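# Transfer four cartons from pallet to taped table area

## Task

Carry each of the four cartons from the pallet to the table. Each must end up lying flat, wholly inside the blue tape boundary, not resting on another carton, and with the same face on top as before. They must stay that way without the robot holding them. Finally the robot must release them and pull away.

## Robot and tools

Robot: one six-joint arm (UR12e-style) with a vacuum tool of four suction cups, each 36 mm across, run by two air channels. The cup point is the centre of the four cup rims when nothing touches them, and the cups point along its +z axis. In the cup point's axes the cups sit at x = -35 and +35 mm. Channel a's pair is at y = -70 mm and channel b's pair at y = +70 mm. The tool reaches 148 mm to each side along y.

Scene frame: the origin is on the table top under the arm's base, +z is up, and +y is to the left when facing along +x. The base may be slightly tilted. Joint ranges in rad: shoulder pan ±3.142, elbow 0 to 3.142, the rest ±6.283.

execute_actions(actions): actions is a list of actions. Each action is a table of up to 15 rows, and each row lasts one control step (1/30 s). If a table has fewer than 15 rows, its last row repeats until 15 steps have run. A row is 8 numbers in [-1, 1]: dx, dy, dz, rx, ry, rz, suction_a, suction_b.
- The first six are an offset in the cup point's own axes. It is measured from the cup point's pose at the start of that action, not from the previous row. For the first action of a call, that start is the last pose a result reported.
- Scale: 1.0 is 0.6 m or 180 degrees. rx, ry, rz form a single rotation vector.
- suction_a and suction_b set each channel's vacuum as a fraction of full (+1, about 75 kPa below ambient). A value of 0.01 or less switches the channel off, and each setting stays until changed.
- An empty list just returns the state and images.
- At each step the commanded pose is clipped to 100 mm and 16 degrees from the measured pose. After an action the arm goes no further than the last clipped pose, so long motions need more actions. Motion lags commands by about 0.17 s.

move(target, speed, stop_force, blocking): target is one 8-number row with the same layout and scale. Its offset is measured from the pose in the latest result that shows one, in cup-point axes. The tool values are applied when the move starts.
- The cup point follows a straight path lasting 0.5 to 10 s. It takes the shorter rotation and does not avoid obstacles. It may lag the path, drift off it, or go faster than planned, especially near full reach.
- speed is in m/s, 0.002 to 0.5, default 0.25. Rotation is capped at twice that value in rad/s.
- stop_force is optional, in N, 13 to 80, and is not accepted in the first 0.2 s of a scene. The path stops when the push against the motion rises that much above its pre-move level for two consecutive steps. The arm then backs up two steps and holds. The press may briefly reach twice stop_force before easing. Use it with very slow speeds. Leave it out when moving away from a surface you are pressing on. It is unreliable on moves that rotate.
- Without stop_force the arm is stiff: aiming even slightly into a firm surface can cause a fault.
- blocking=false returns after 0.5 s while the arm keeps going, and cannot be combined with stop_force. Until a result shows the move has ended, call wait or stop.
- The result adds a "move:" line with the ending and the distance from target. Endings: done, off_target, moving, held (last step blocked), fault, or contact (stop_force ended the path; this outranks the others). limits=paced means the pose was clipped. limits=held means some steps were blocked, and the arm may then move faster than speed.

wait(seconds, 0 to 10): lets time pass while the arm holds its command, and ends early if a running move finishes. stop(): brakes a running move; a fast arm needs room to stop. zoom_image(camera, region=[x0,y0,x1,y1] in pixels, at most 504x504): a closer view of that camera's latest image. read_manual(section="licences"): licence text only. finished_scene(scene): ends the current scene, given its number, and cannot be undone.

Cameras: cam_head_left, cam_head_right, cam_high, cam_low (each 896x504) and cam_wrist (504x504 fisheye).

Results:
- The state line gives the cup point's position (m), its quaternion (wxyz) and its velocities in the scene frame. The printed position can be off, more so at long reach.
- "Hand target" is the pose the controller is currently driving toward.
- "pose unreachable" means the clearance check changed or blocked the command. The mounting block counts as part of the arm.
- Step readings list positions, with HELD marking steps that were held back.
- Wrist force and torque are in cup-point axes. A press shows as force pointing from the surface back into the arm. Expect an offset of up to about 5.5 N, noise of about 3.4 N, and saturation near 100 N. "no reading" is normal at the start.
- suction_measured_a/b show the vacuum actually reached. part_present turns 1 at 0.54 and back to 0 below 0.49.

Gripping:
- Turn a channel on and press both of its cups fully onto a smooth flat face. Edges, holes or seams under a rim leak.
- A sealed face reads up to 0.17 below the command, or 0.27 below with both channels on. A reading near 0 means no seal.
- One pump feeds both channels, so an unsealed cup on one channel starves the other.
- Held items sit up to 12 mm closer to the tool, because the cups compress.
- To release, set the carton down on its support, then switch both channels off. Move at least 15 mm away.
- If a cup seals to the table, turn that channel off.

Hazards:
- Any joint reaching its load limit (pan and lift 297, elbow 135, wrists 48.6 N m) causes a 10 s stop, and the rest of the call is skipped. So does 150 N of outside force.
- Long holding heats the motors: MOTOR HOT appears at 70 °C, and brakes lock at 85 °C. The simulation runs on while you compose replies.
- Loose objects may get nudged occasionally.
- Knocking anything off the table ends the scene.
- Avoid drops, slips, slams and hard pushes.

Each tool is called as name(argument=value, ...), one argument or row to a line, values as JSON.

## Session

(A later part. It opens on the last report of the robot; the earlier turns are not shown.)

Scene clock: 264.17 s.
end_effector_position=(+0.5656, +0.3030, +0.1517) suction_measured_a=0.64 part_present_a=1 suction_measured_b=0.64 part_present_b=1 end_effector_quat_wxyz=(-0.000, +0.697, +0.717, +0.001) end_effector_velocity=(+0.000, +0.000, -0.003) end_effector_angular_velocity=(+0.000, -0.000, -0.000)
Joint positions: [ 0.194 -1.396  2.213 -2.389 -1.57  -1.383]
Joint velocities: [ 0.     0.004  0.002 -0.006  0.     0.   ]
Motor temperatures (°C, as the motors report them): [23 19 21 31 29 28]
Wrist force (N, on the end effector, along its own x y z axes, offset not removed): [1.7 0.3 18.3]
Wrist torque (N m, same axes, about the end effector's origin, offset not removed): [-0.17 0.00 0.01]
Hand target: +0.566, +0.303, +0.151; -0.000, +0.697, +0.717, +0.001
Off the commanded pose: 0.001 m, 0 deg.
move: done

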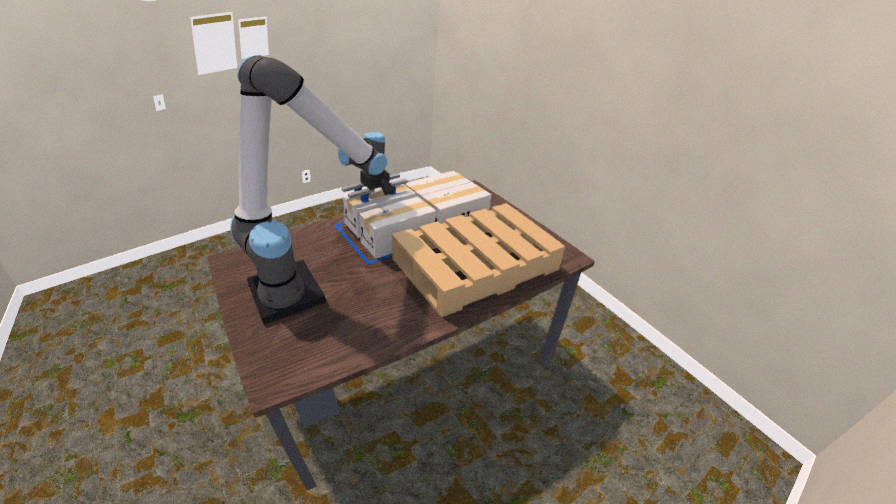

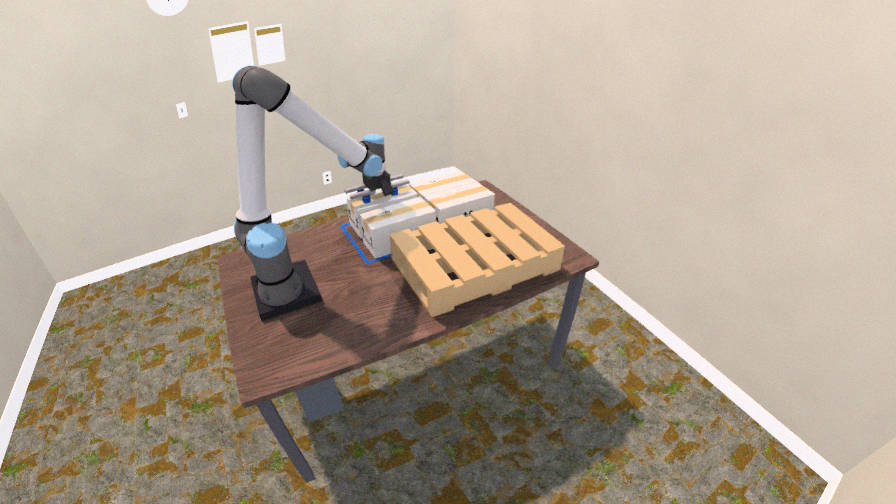

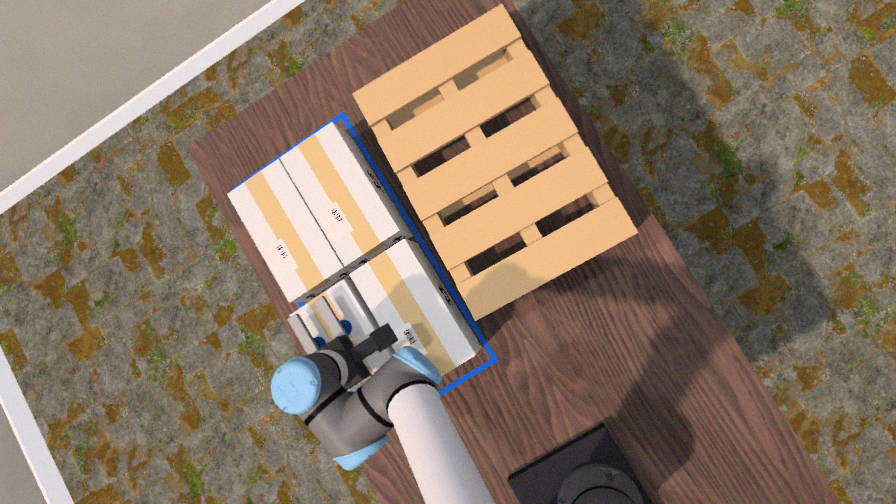

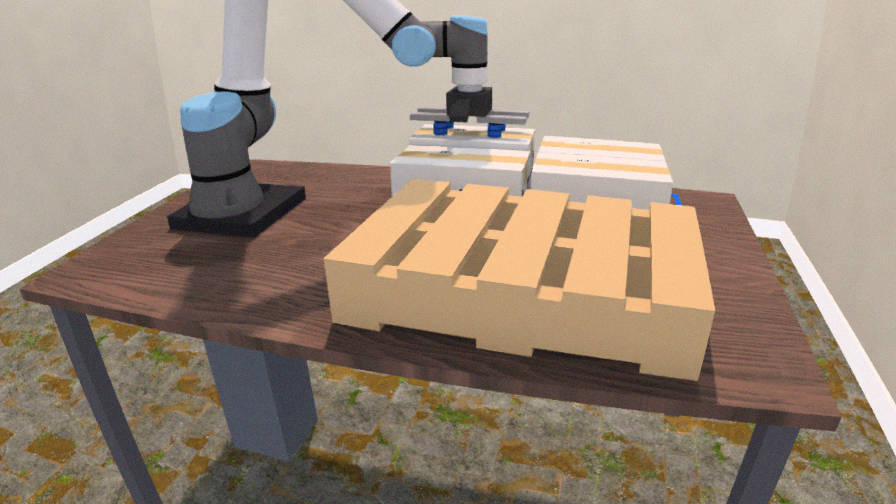

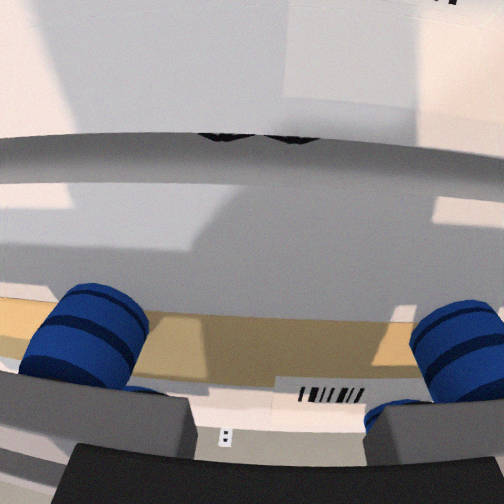

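execute_actions(
  actions=[],
)

move(
  target=[-0.012,0,0.008,0,0,0,1,1],
  speed=0.03,
)

move(
  target=[0,0,0.04,0,0,0,1,1],
  speed=0.012,
  stop_force=15,
)

Scene clock: 283.37 s.
end_effector_position=(+0.5656, +0.3031, +0.1514) suction_measured_a=0.64 part_present_a=1 suction_measured_b=0.64 part_present_b=1 end_effector_quat_wxyz=(-0.000, +0.697, +0.717, +0.001) end_effector_velocity=(+0.000, +0.000, -0.000) end_effector_angular_velocity=(-0.001, -0.000, +0.000)
Joint positions: [ 0.194 -1.396  2.214 -2.39  -1.57  -1.383]
Joint velocities: [ 0.     0.    -0.     0.    -0.001  0.   ]
Motor temperatures (°C, as the motors report them): [23 19 21 31 29 28]
Wrist force (N, on the end effector, along its own x y z axes, offset not removed): [-1.6 0.6 15.2]
Wrist torque (N m, same axes, about the end effector's origin, offset not removed): [-0.15 0.50 -0.03]
Hand target: +0.566, +0.303, +0.151; -0.000, +0.697, +0.717, +0.001
Off the commanded pose: 0.000 m, 0 deg.

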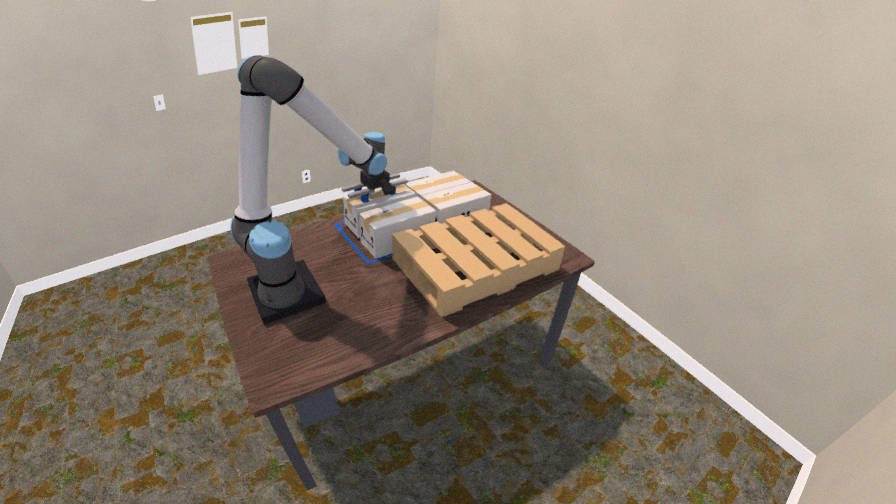

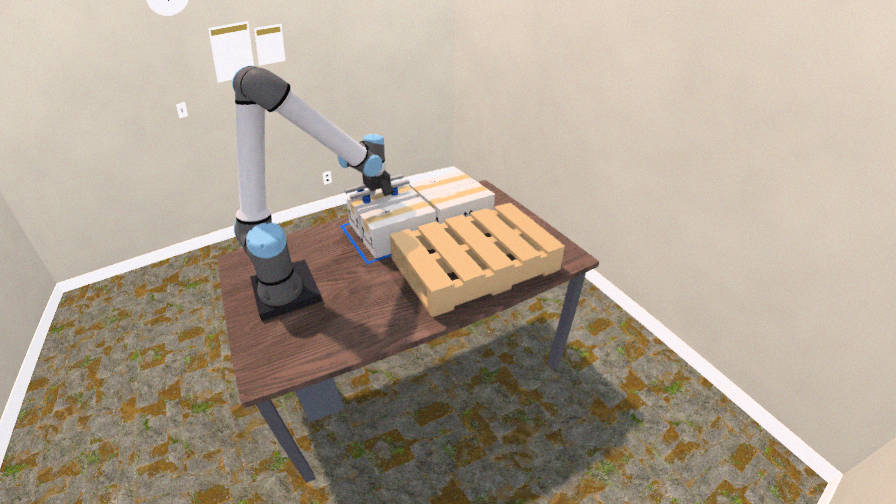

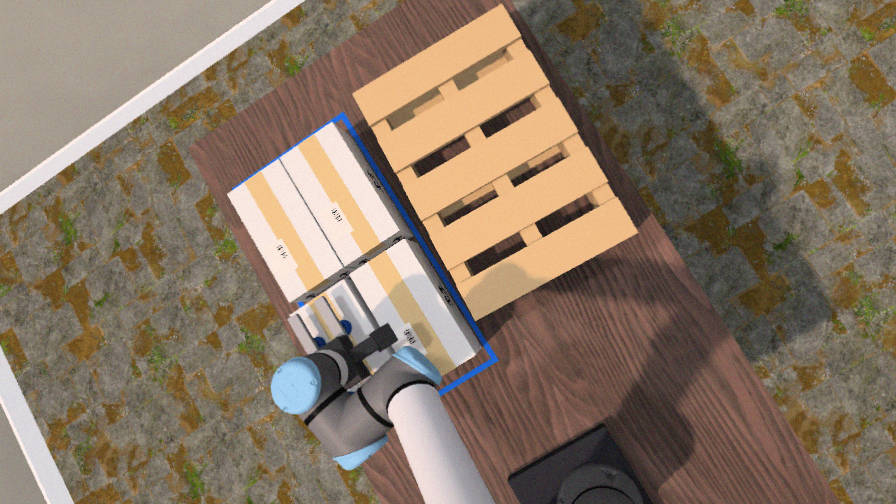

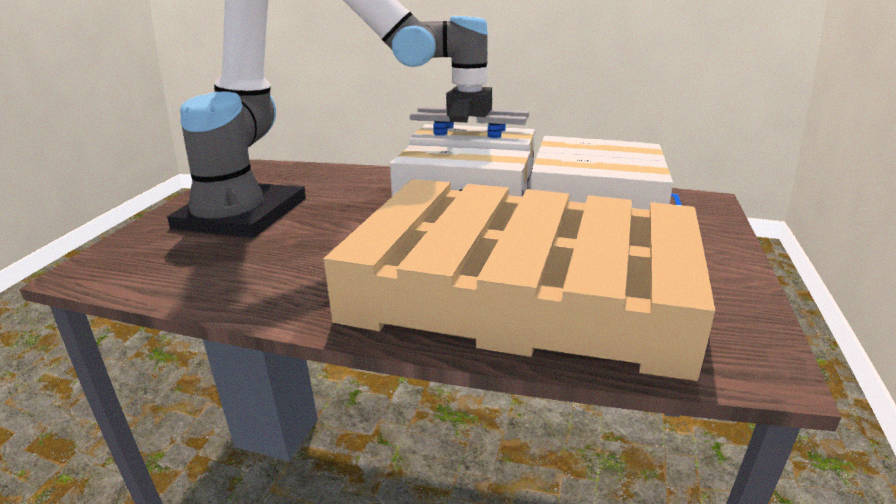

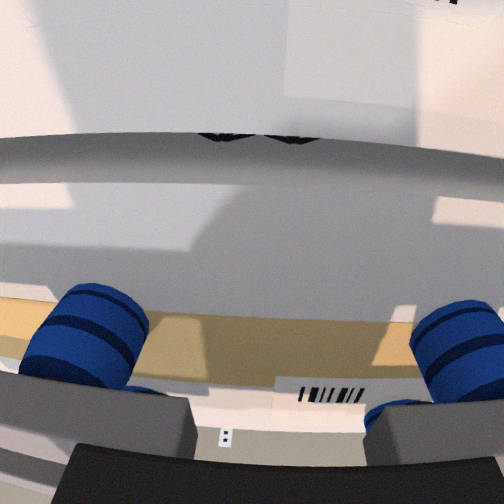

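Scene clock: 284.13 s.
end_effector_position=(+0.5658, +0.2962, +0.1468) suction_measured_a=0.64 part_present_a=1 suction_measured_b=0.64 part_present_b=1 end_effector_quat_wxyz=(-0.000, +0.697, +0.717, +0.001) end_effector_velocity=(+0.000, -0.002, -0.001) end_effector_angular_velocity=(+0.001, -0.000, +0.000)
Joint positions: [ 0.183 -1.393  2.222 -2.401 -1.57  -1.394]
Joint velocities: [-0.003  0.001  0.002 -0.004  0.001 -0.004]
Motor temperatures (°C, as the motors report them): [23 19 21 31 29 28]
Wrist force (N, on the end effector, along its own x y z axes, offset not removed): [-1.6 1.4 17.3]
Wrist torque (N m, same axes, about the end effector's origin, offset not removed): [-0.02 0.53 0.10]
Hand target: +0.566, +0.296, +0.147; -0.000, +0.697, +0.717, +0.001
Off the commanded pose: 0.000 m, 0 deg.
move: done

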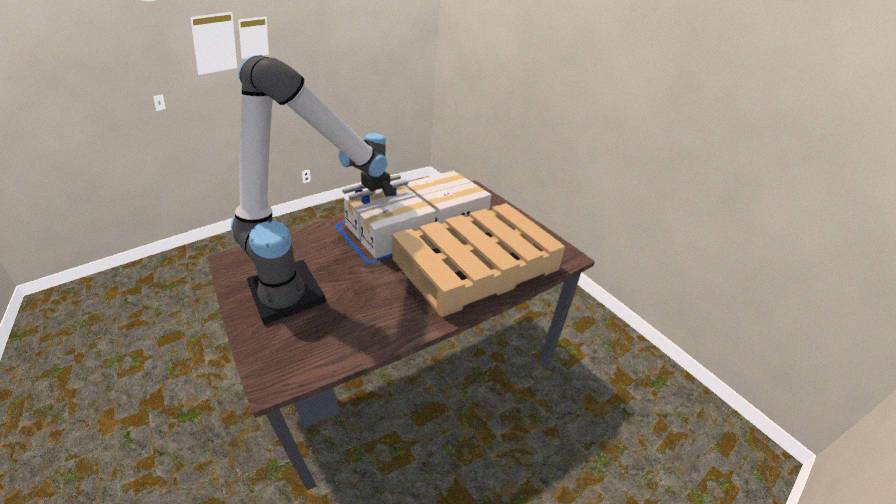

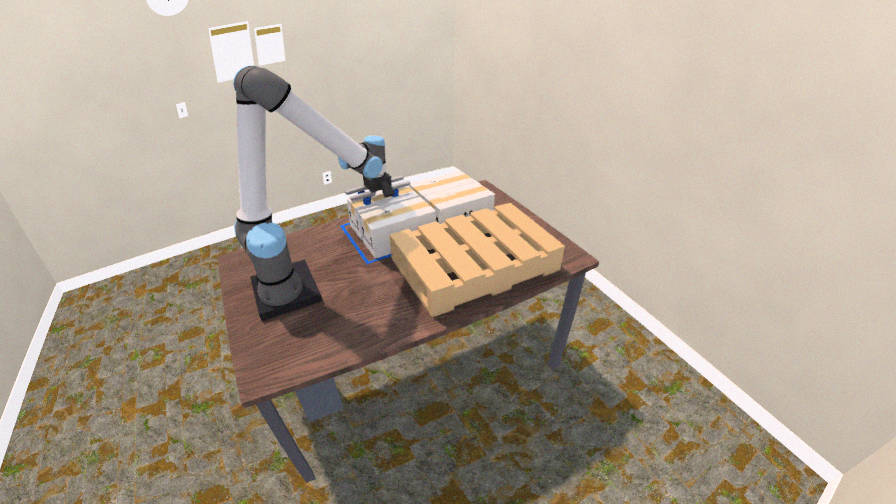

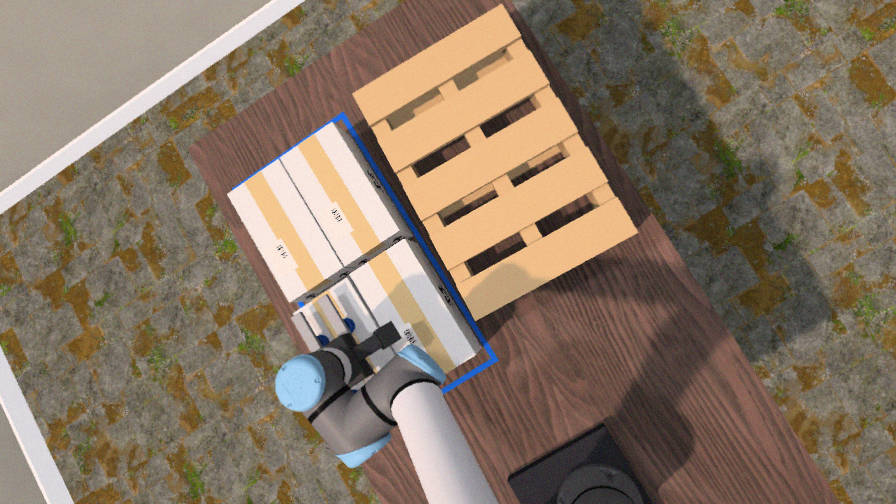

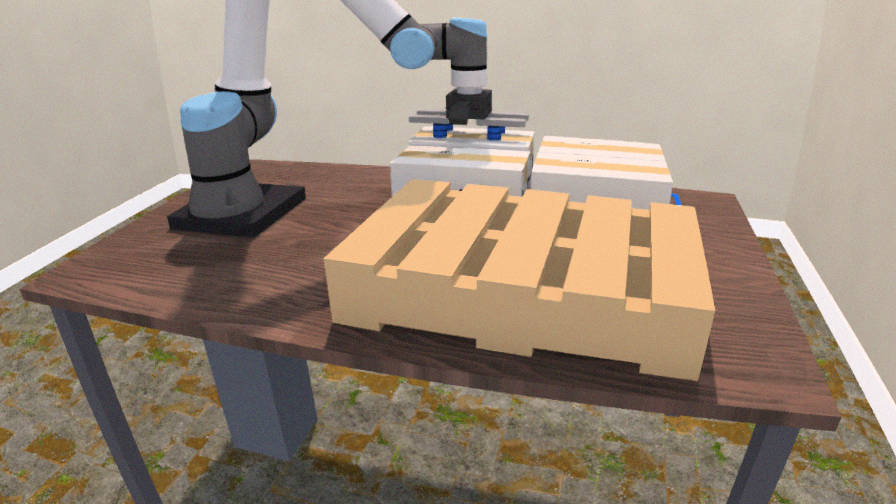

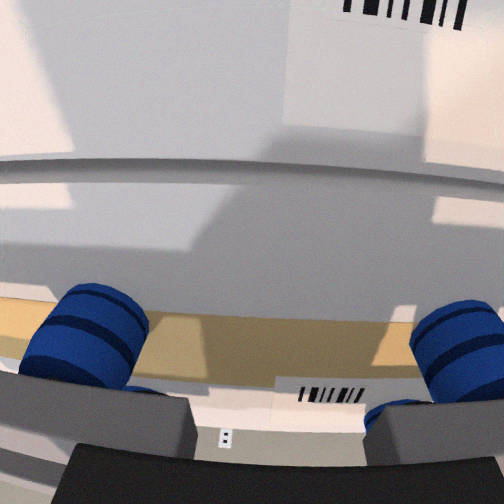

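Scene clock: 285.40 s.
end_effector_position=(+0.5659, +0.2962, +0.1364) suction_measured_a=0.64 part_present_a=1 suction_measured_b=0.64 part_present_b=1 end_effector_quat_wxyz=(-0.000, +0.697, +0.717, +0.001) end_effector_velocity=(-0.001, -0.001, +0.002) end_effector_angular_velocity=(-0.000, +0.004, -0.001)
Joint positions: [ 0.183 -1.377  2.229 -2.424 -1.57  -1.394]
Joint velocities: [-0.001 -0.004 -0.002  0.01   0.     0.   ]
Motor temperatures (°C, as the motors report them): [23 19 21 31 29 28]
Wrist force (N, on the end effector, along its own x y z axes, offset not removed): [4.2 11.8 -28.7]
Wrist torque (N m, same axes, about the end effector's origin, offset not removed): [0.34 -0.93 0.42]
Hand target: +0.566, +0.296, +0.137; -0.000, +0.697, +0.717, +0.001
Off the commanded pose: 0.014 m, 0 deg.
move: contact

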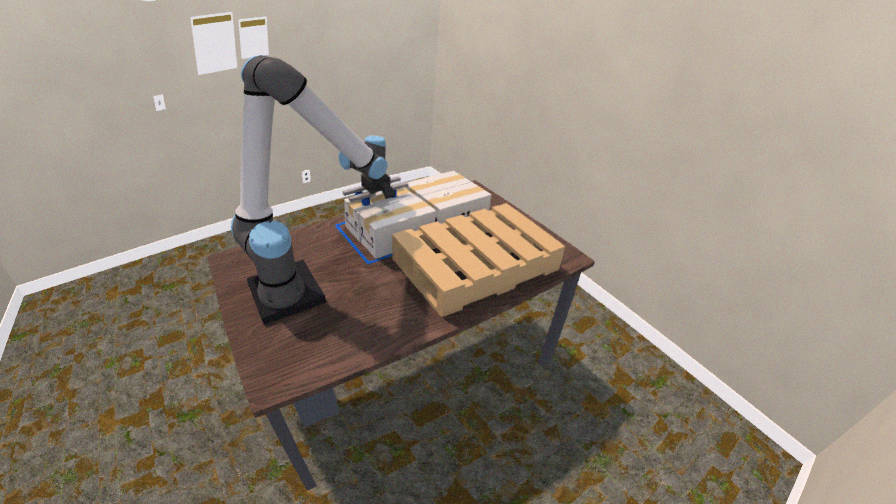

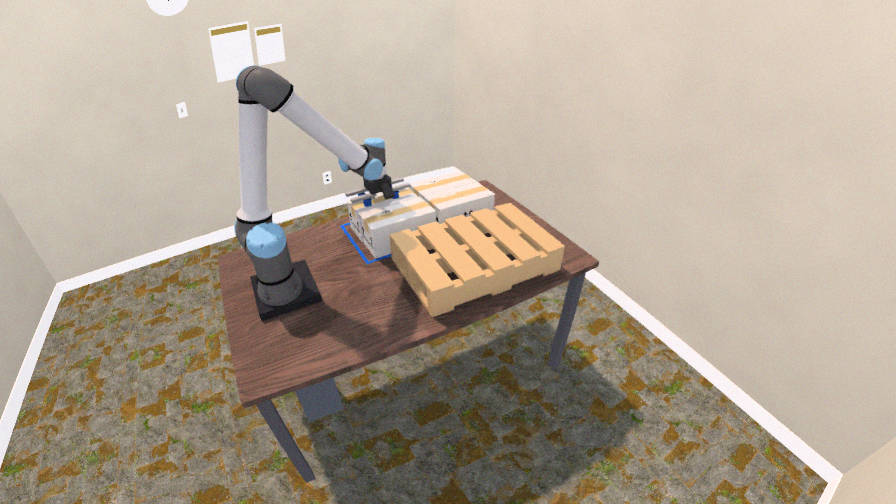

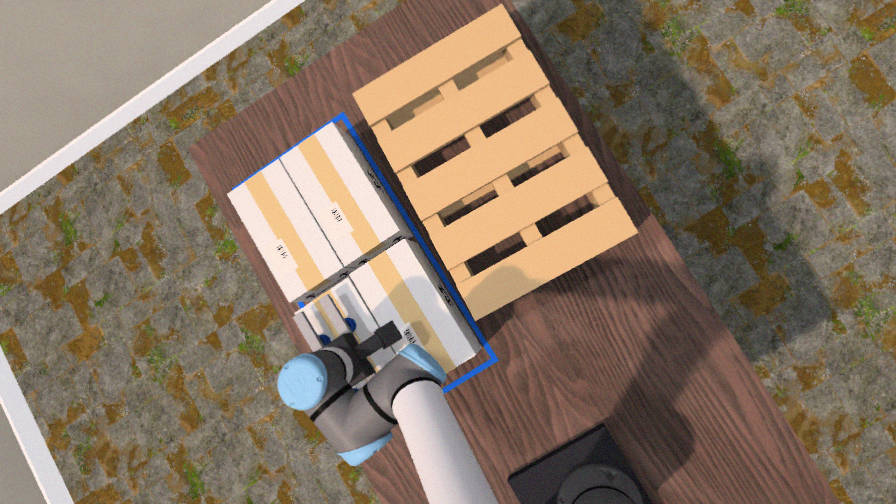

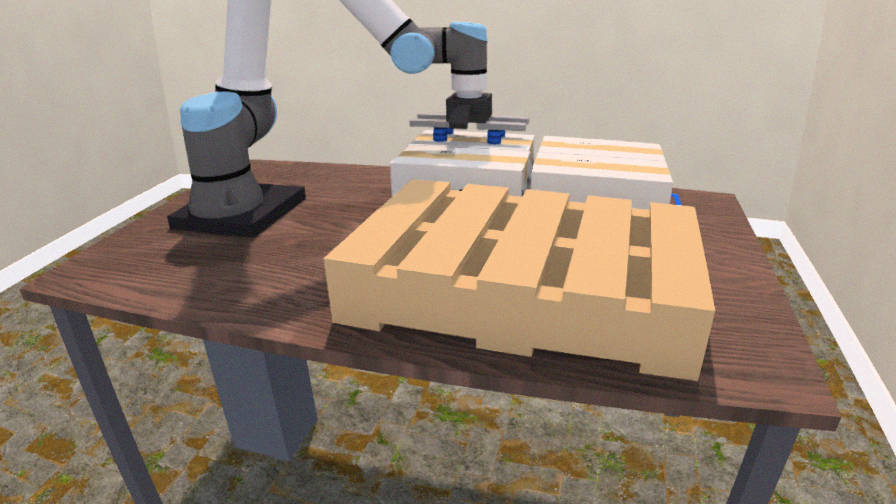

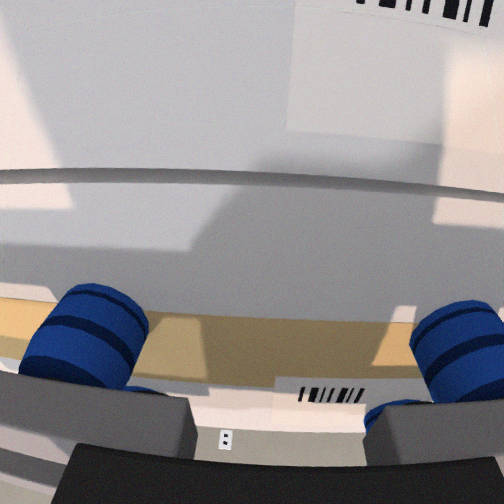

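execute_actions(
  actions=[
    [[0,0,-0.002,0,0,0,0,0],[0,0,-0.002,0,0,0,0,0],[0,0,-0.002,0,0,0,0,0],[0,0,-0.002,0,0,0,0,0],[0,0,-0.002,0,0,0,0,0],[0,0,-0.002,0,0,0,0,0],[0,0,-0.03,0,0,0,0,0]],
  ],
)

move(
  target=[0.38,0.25,-0.3,0,0,0,0,0],
  speed=0.35,
)

Scene clock: 292.00 s.
end_effector_position=(+0.5658, +0.2962, +0.1517) suction_measured_a=0.01 part_present_a=0 suction_measured_b=0.01 part_present_b=0 end_effector_quat_wxyz=(-0.000, +0.697, +0.717, +0.001) end_effector_velocity=(-0.001, +0.000, +0.020) end_effector_angular_velocity=(+0.000, +0.000, +0.000)
Joint positions: [ 0.183 -1.401  2.219 -2.391 -1.57  -1.394]
Joint velocities: [ 0.    -0.031 -0.013  0.044  0.     0.   ]
Motor temperatures (°C, as the motors report them): [23 19 21 31 29 28]
Wrist force (N, on the end effector, along its own x y z axes, offset not removed): [1.2 1.6 -1.2]
Wrist torque (N m, same axes, about the end effector's origin, offset not removed): [0.11 -0.31 0.10]
Hand target: +0.566, +0.296, +0.154; -0.000, +0.697, +0.717, +0.001
Off the commanded pose: 0.003 m, 0 deg.
Step readings (end_effector_position):
0: (+0.5659, +0.2962, +0.1369)
1: (+0.5659, +0.2962, +0.1369)
2: (+0.5661, +0.2962, +0.1372)
4: (+0.5662, +0.2963, +0.1375)
8: (+0.5661, +0.2962, +0.1395)
15: end_effector_position above

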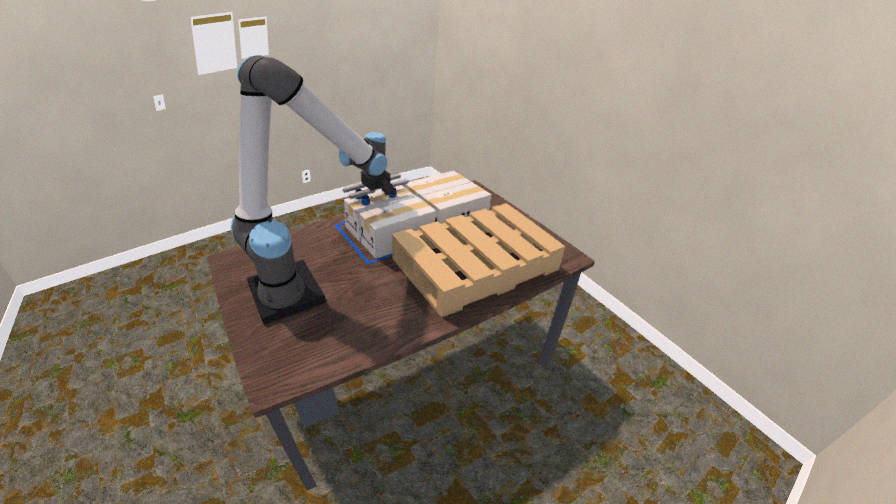

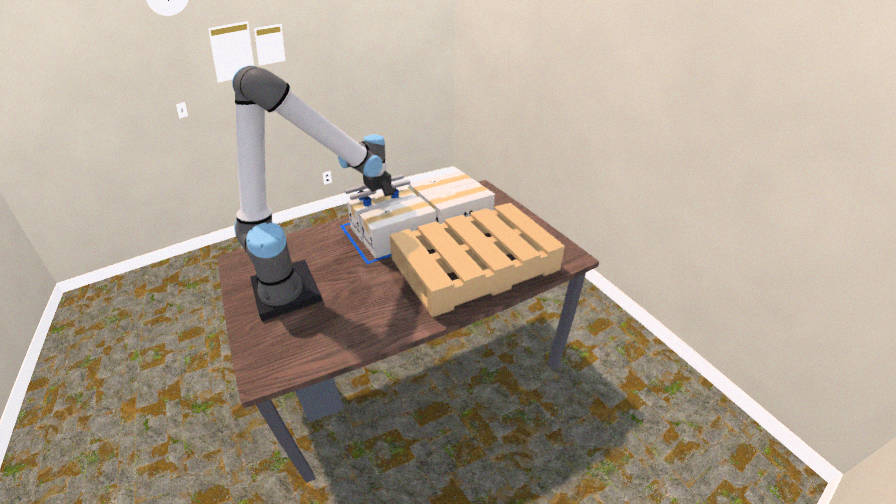

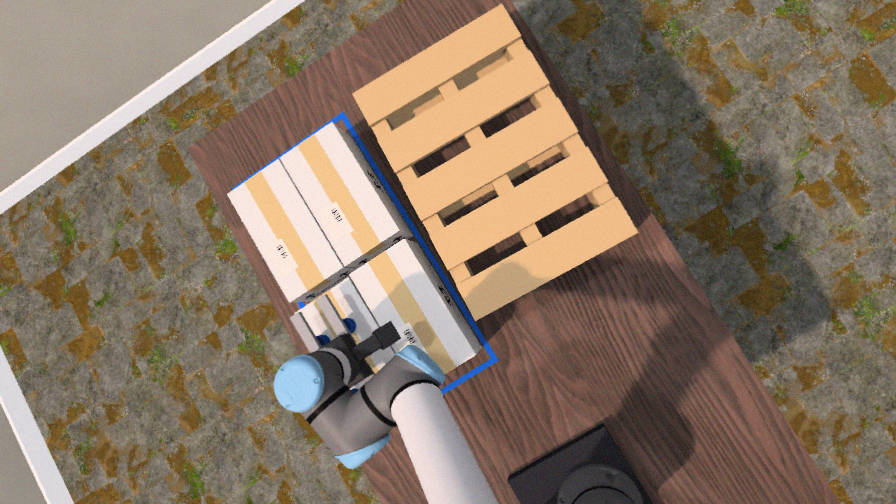

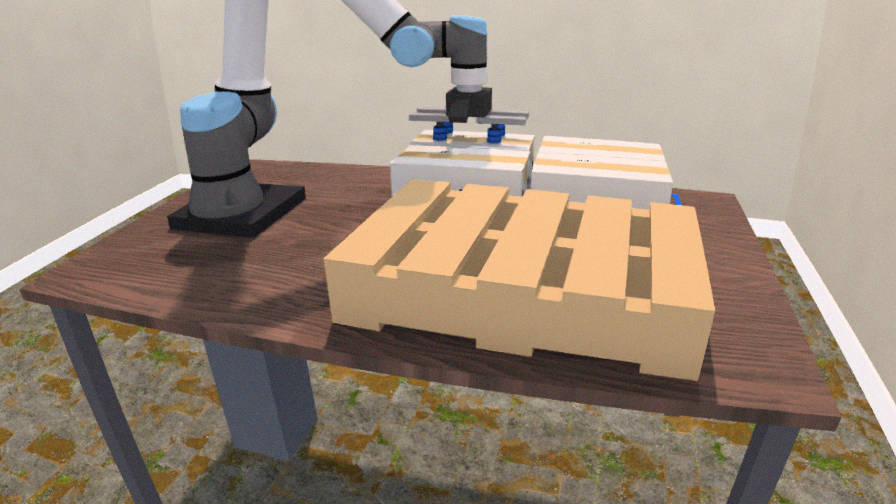

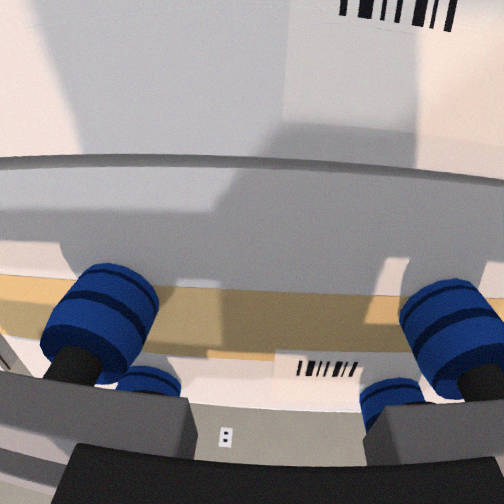

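Scene clock: 293.73 s.
end_effector_position=(+0.7089, +0.5280, +0.3320) suction_measured_a=0.01 part_present_a=0 suction_measured_b=0.01 part_present_b=0 end_effector_quat_wxyz=(-0.000, +0.697, +0.717, +0.001) end_effector_velocity=(+0.002, +0.001, +0.001) end_effector_angular_velocity=(-0.001, +0.001, -0.001)
Joint positions: [ 0.419 -1.214  1.586 -1.944 -1.57  -1.158]
Joint velocities: [ 0.     0.003 -0.007  0.005 -0.001  0.001]
Motor temperatures (°C, as the motors report them): [23 19 21 31 29 28]
Wrist force (N, on the end effector, along its own x y z axes, offset not removed): [3.3 -2.8 -0.7]
Wrist torque (N m, same axes, about the end effector's origin, offset not removed): [-0.29 -0.58 0.16]
Hand target: +0.709, +0.528, +0.332; -0.000, +0.697, +0.717, +0.001
Off the commanded pose: 0.000 m, 0 deg.
move: done

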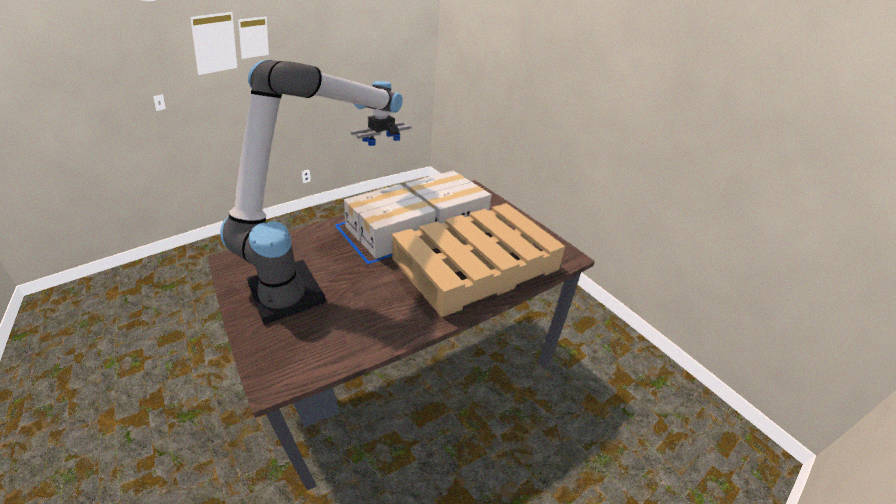

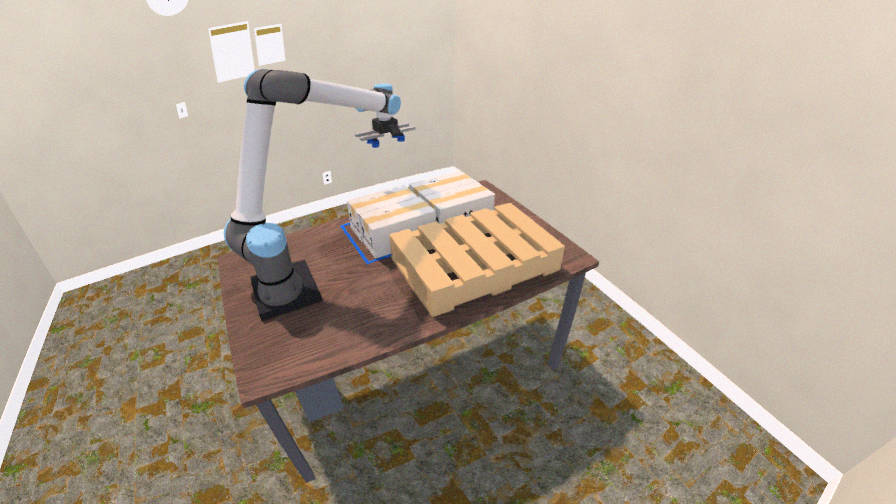

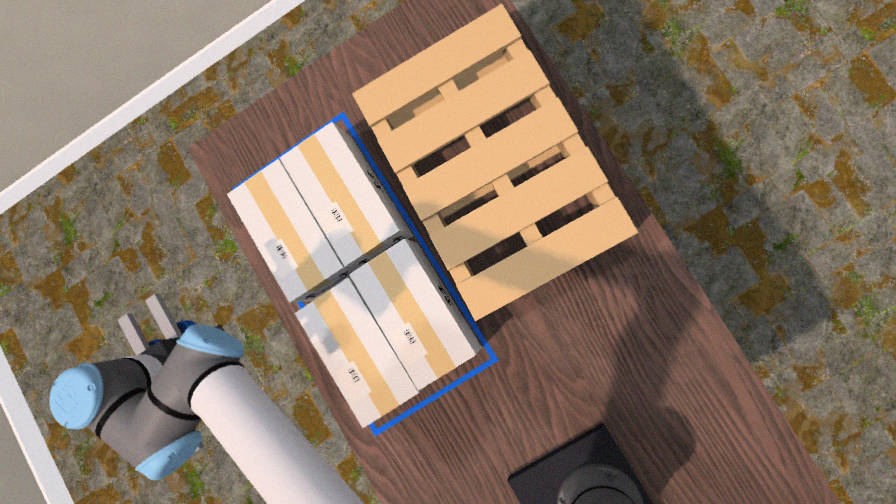

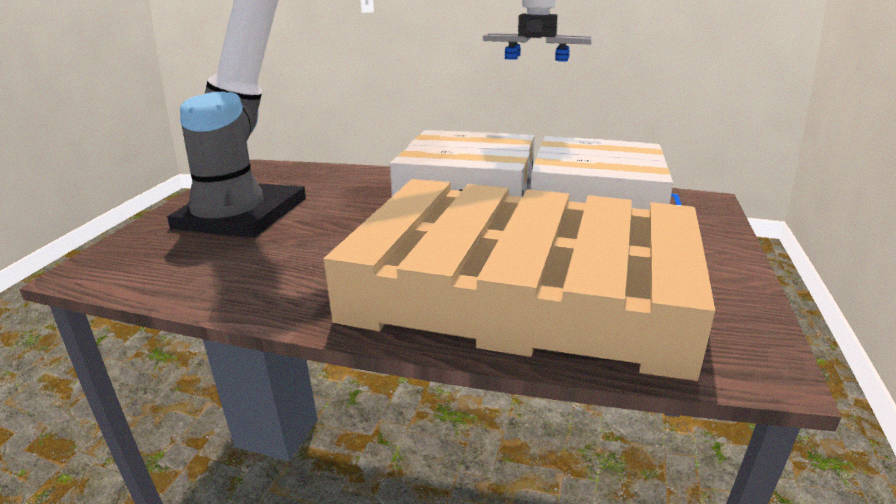

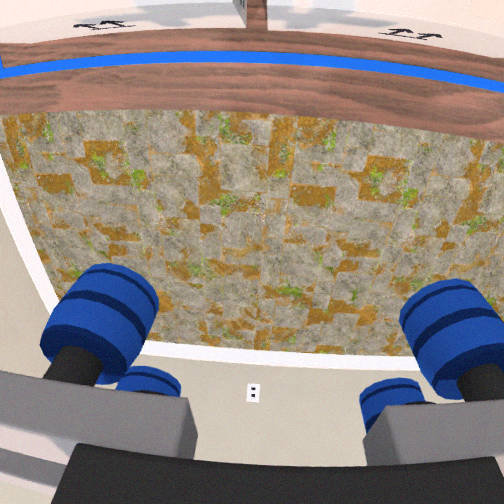

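Ample margin.

finished_scene(
  scene=1,
)

The scene is finished: the task was done.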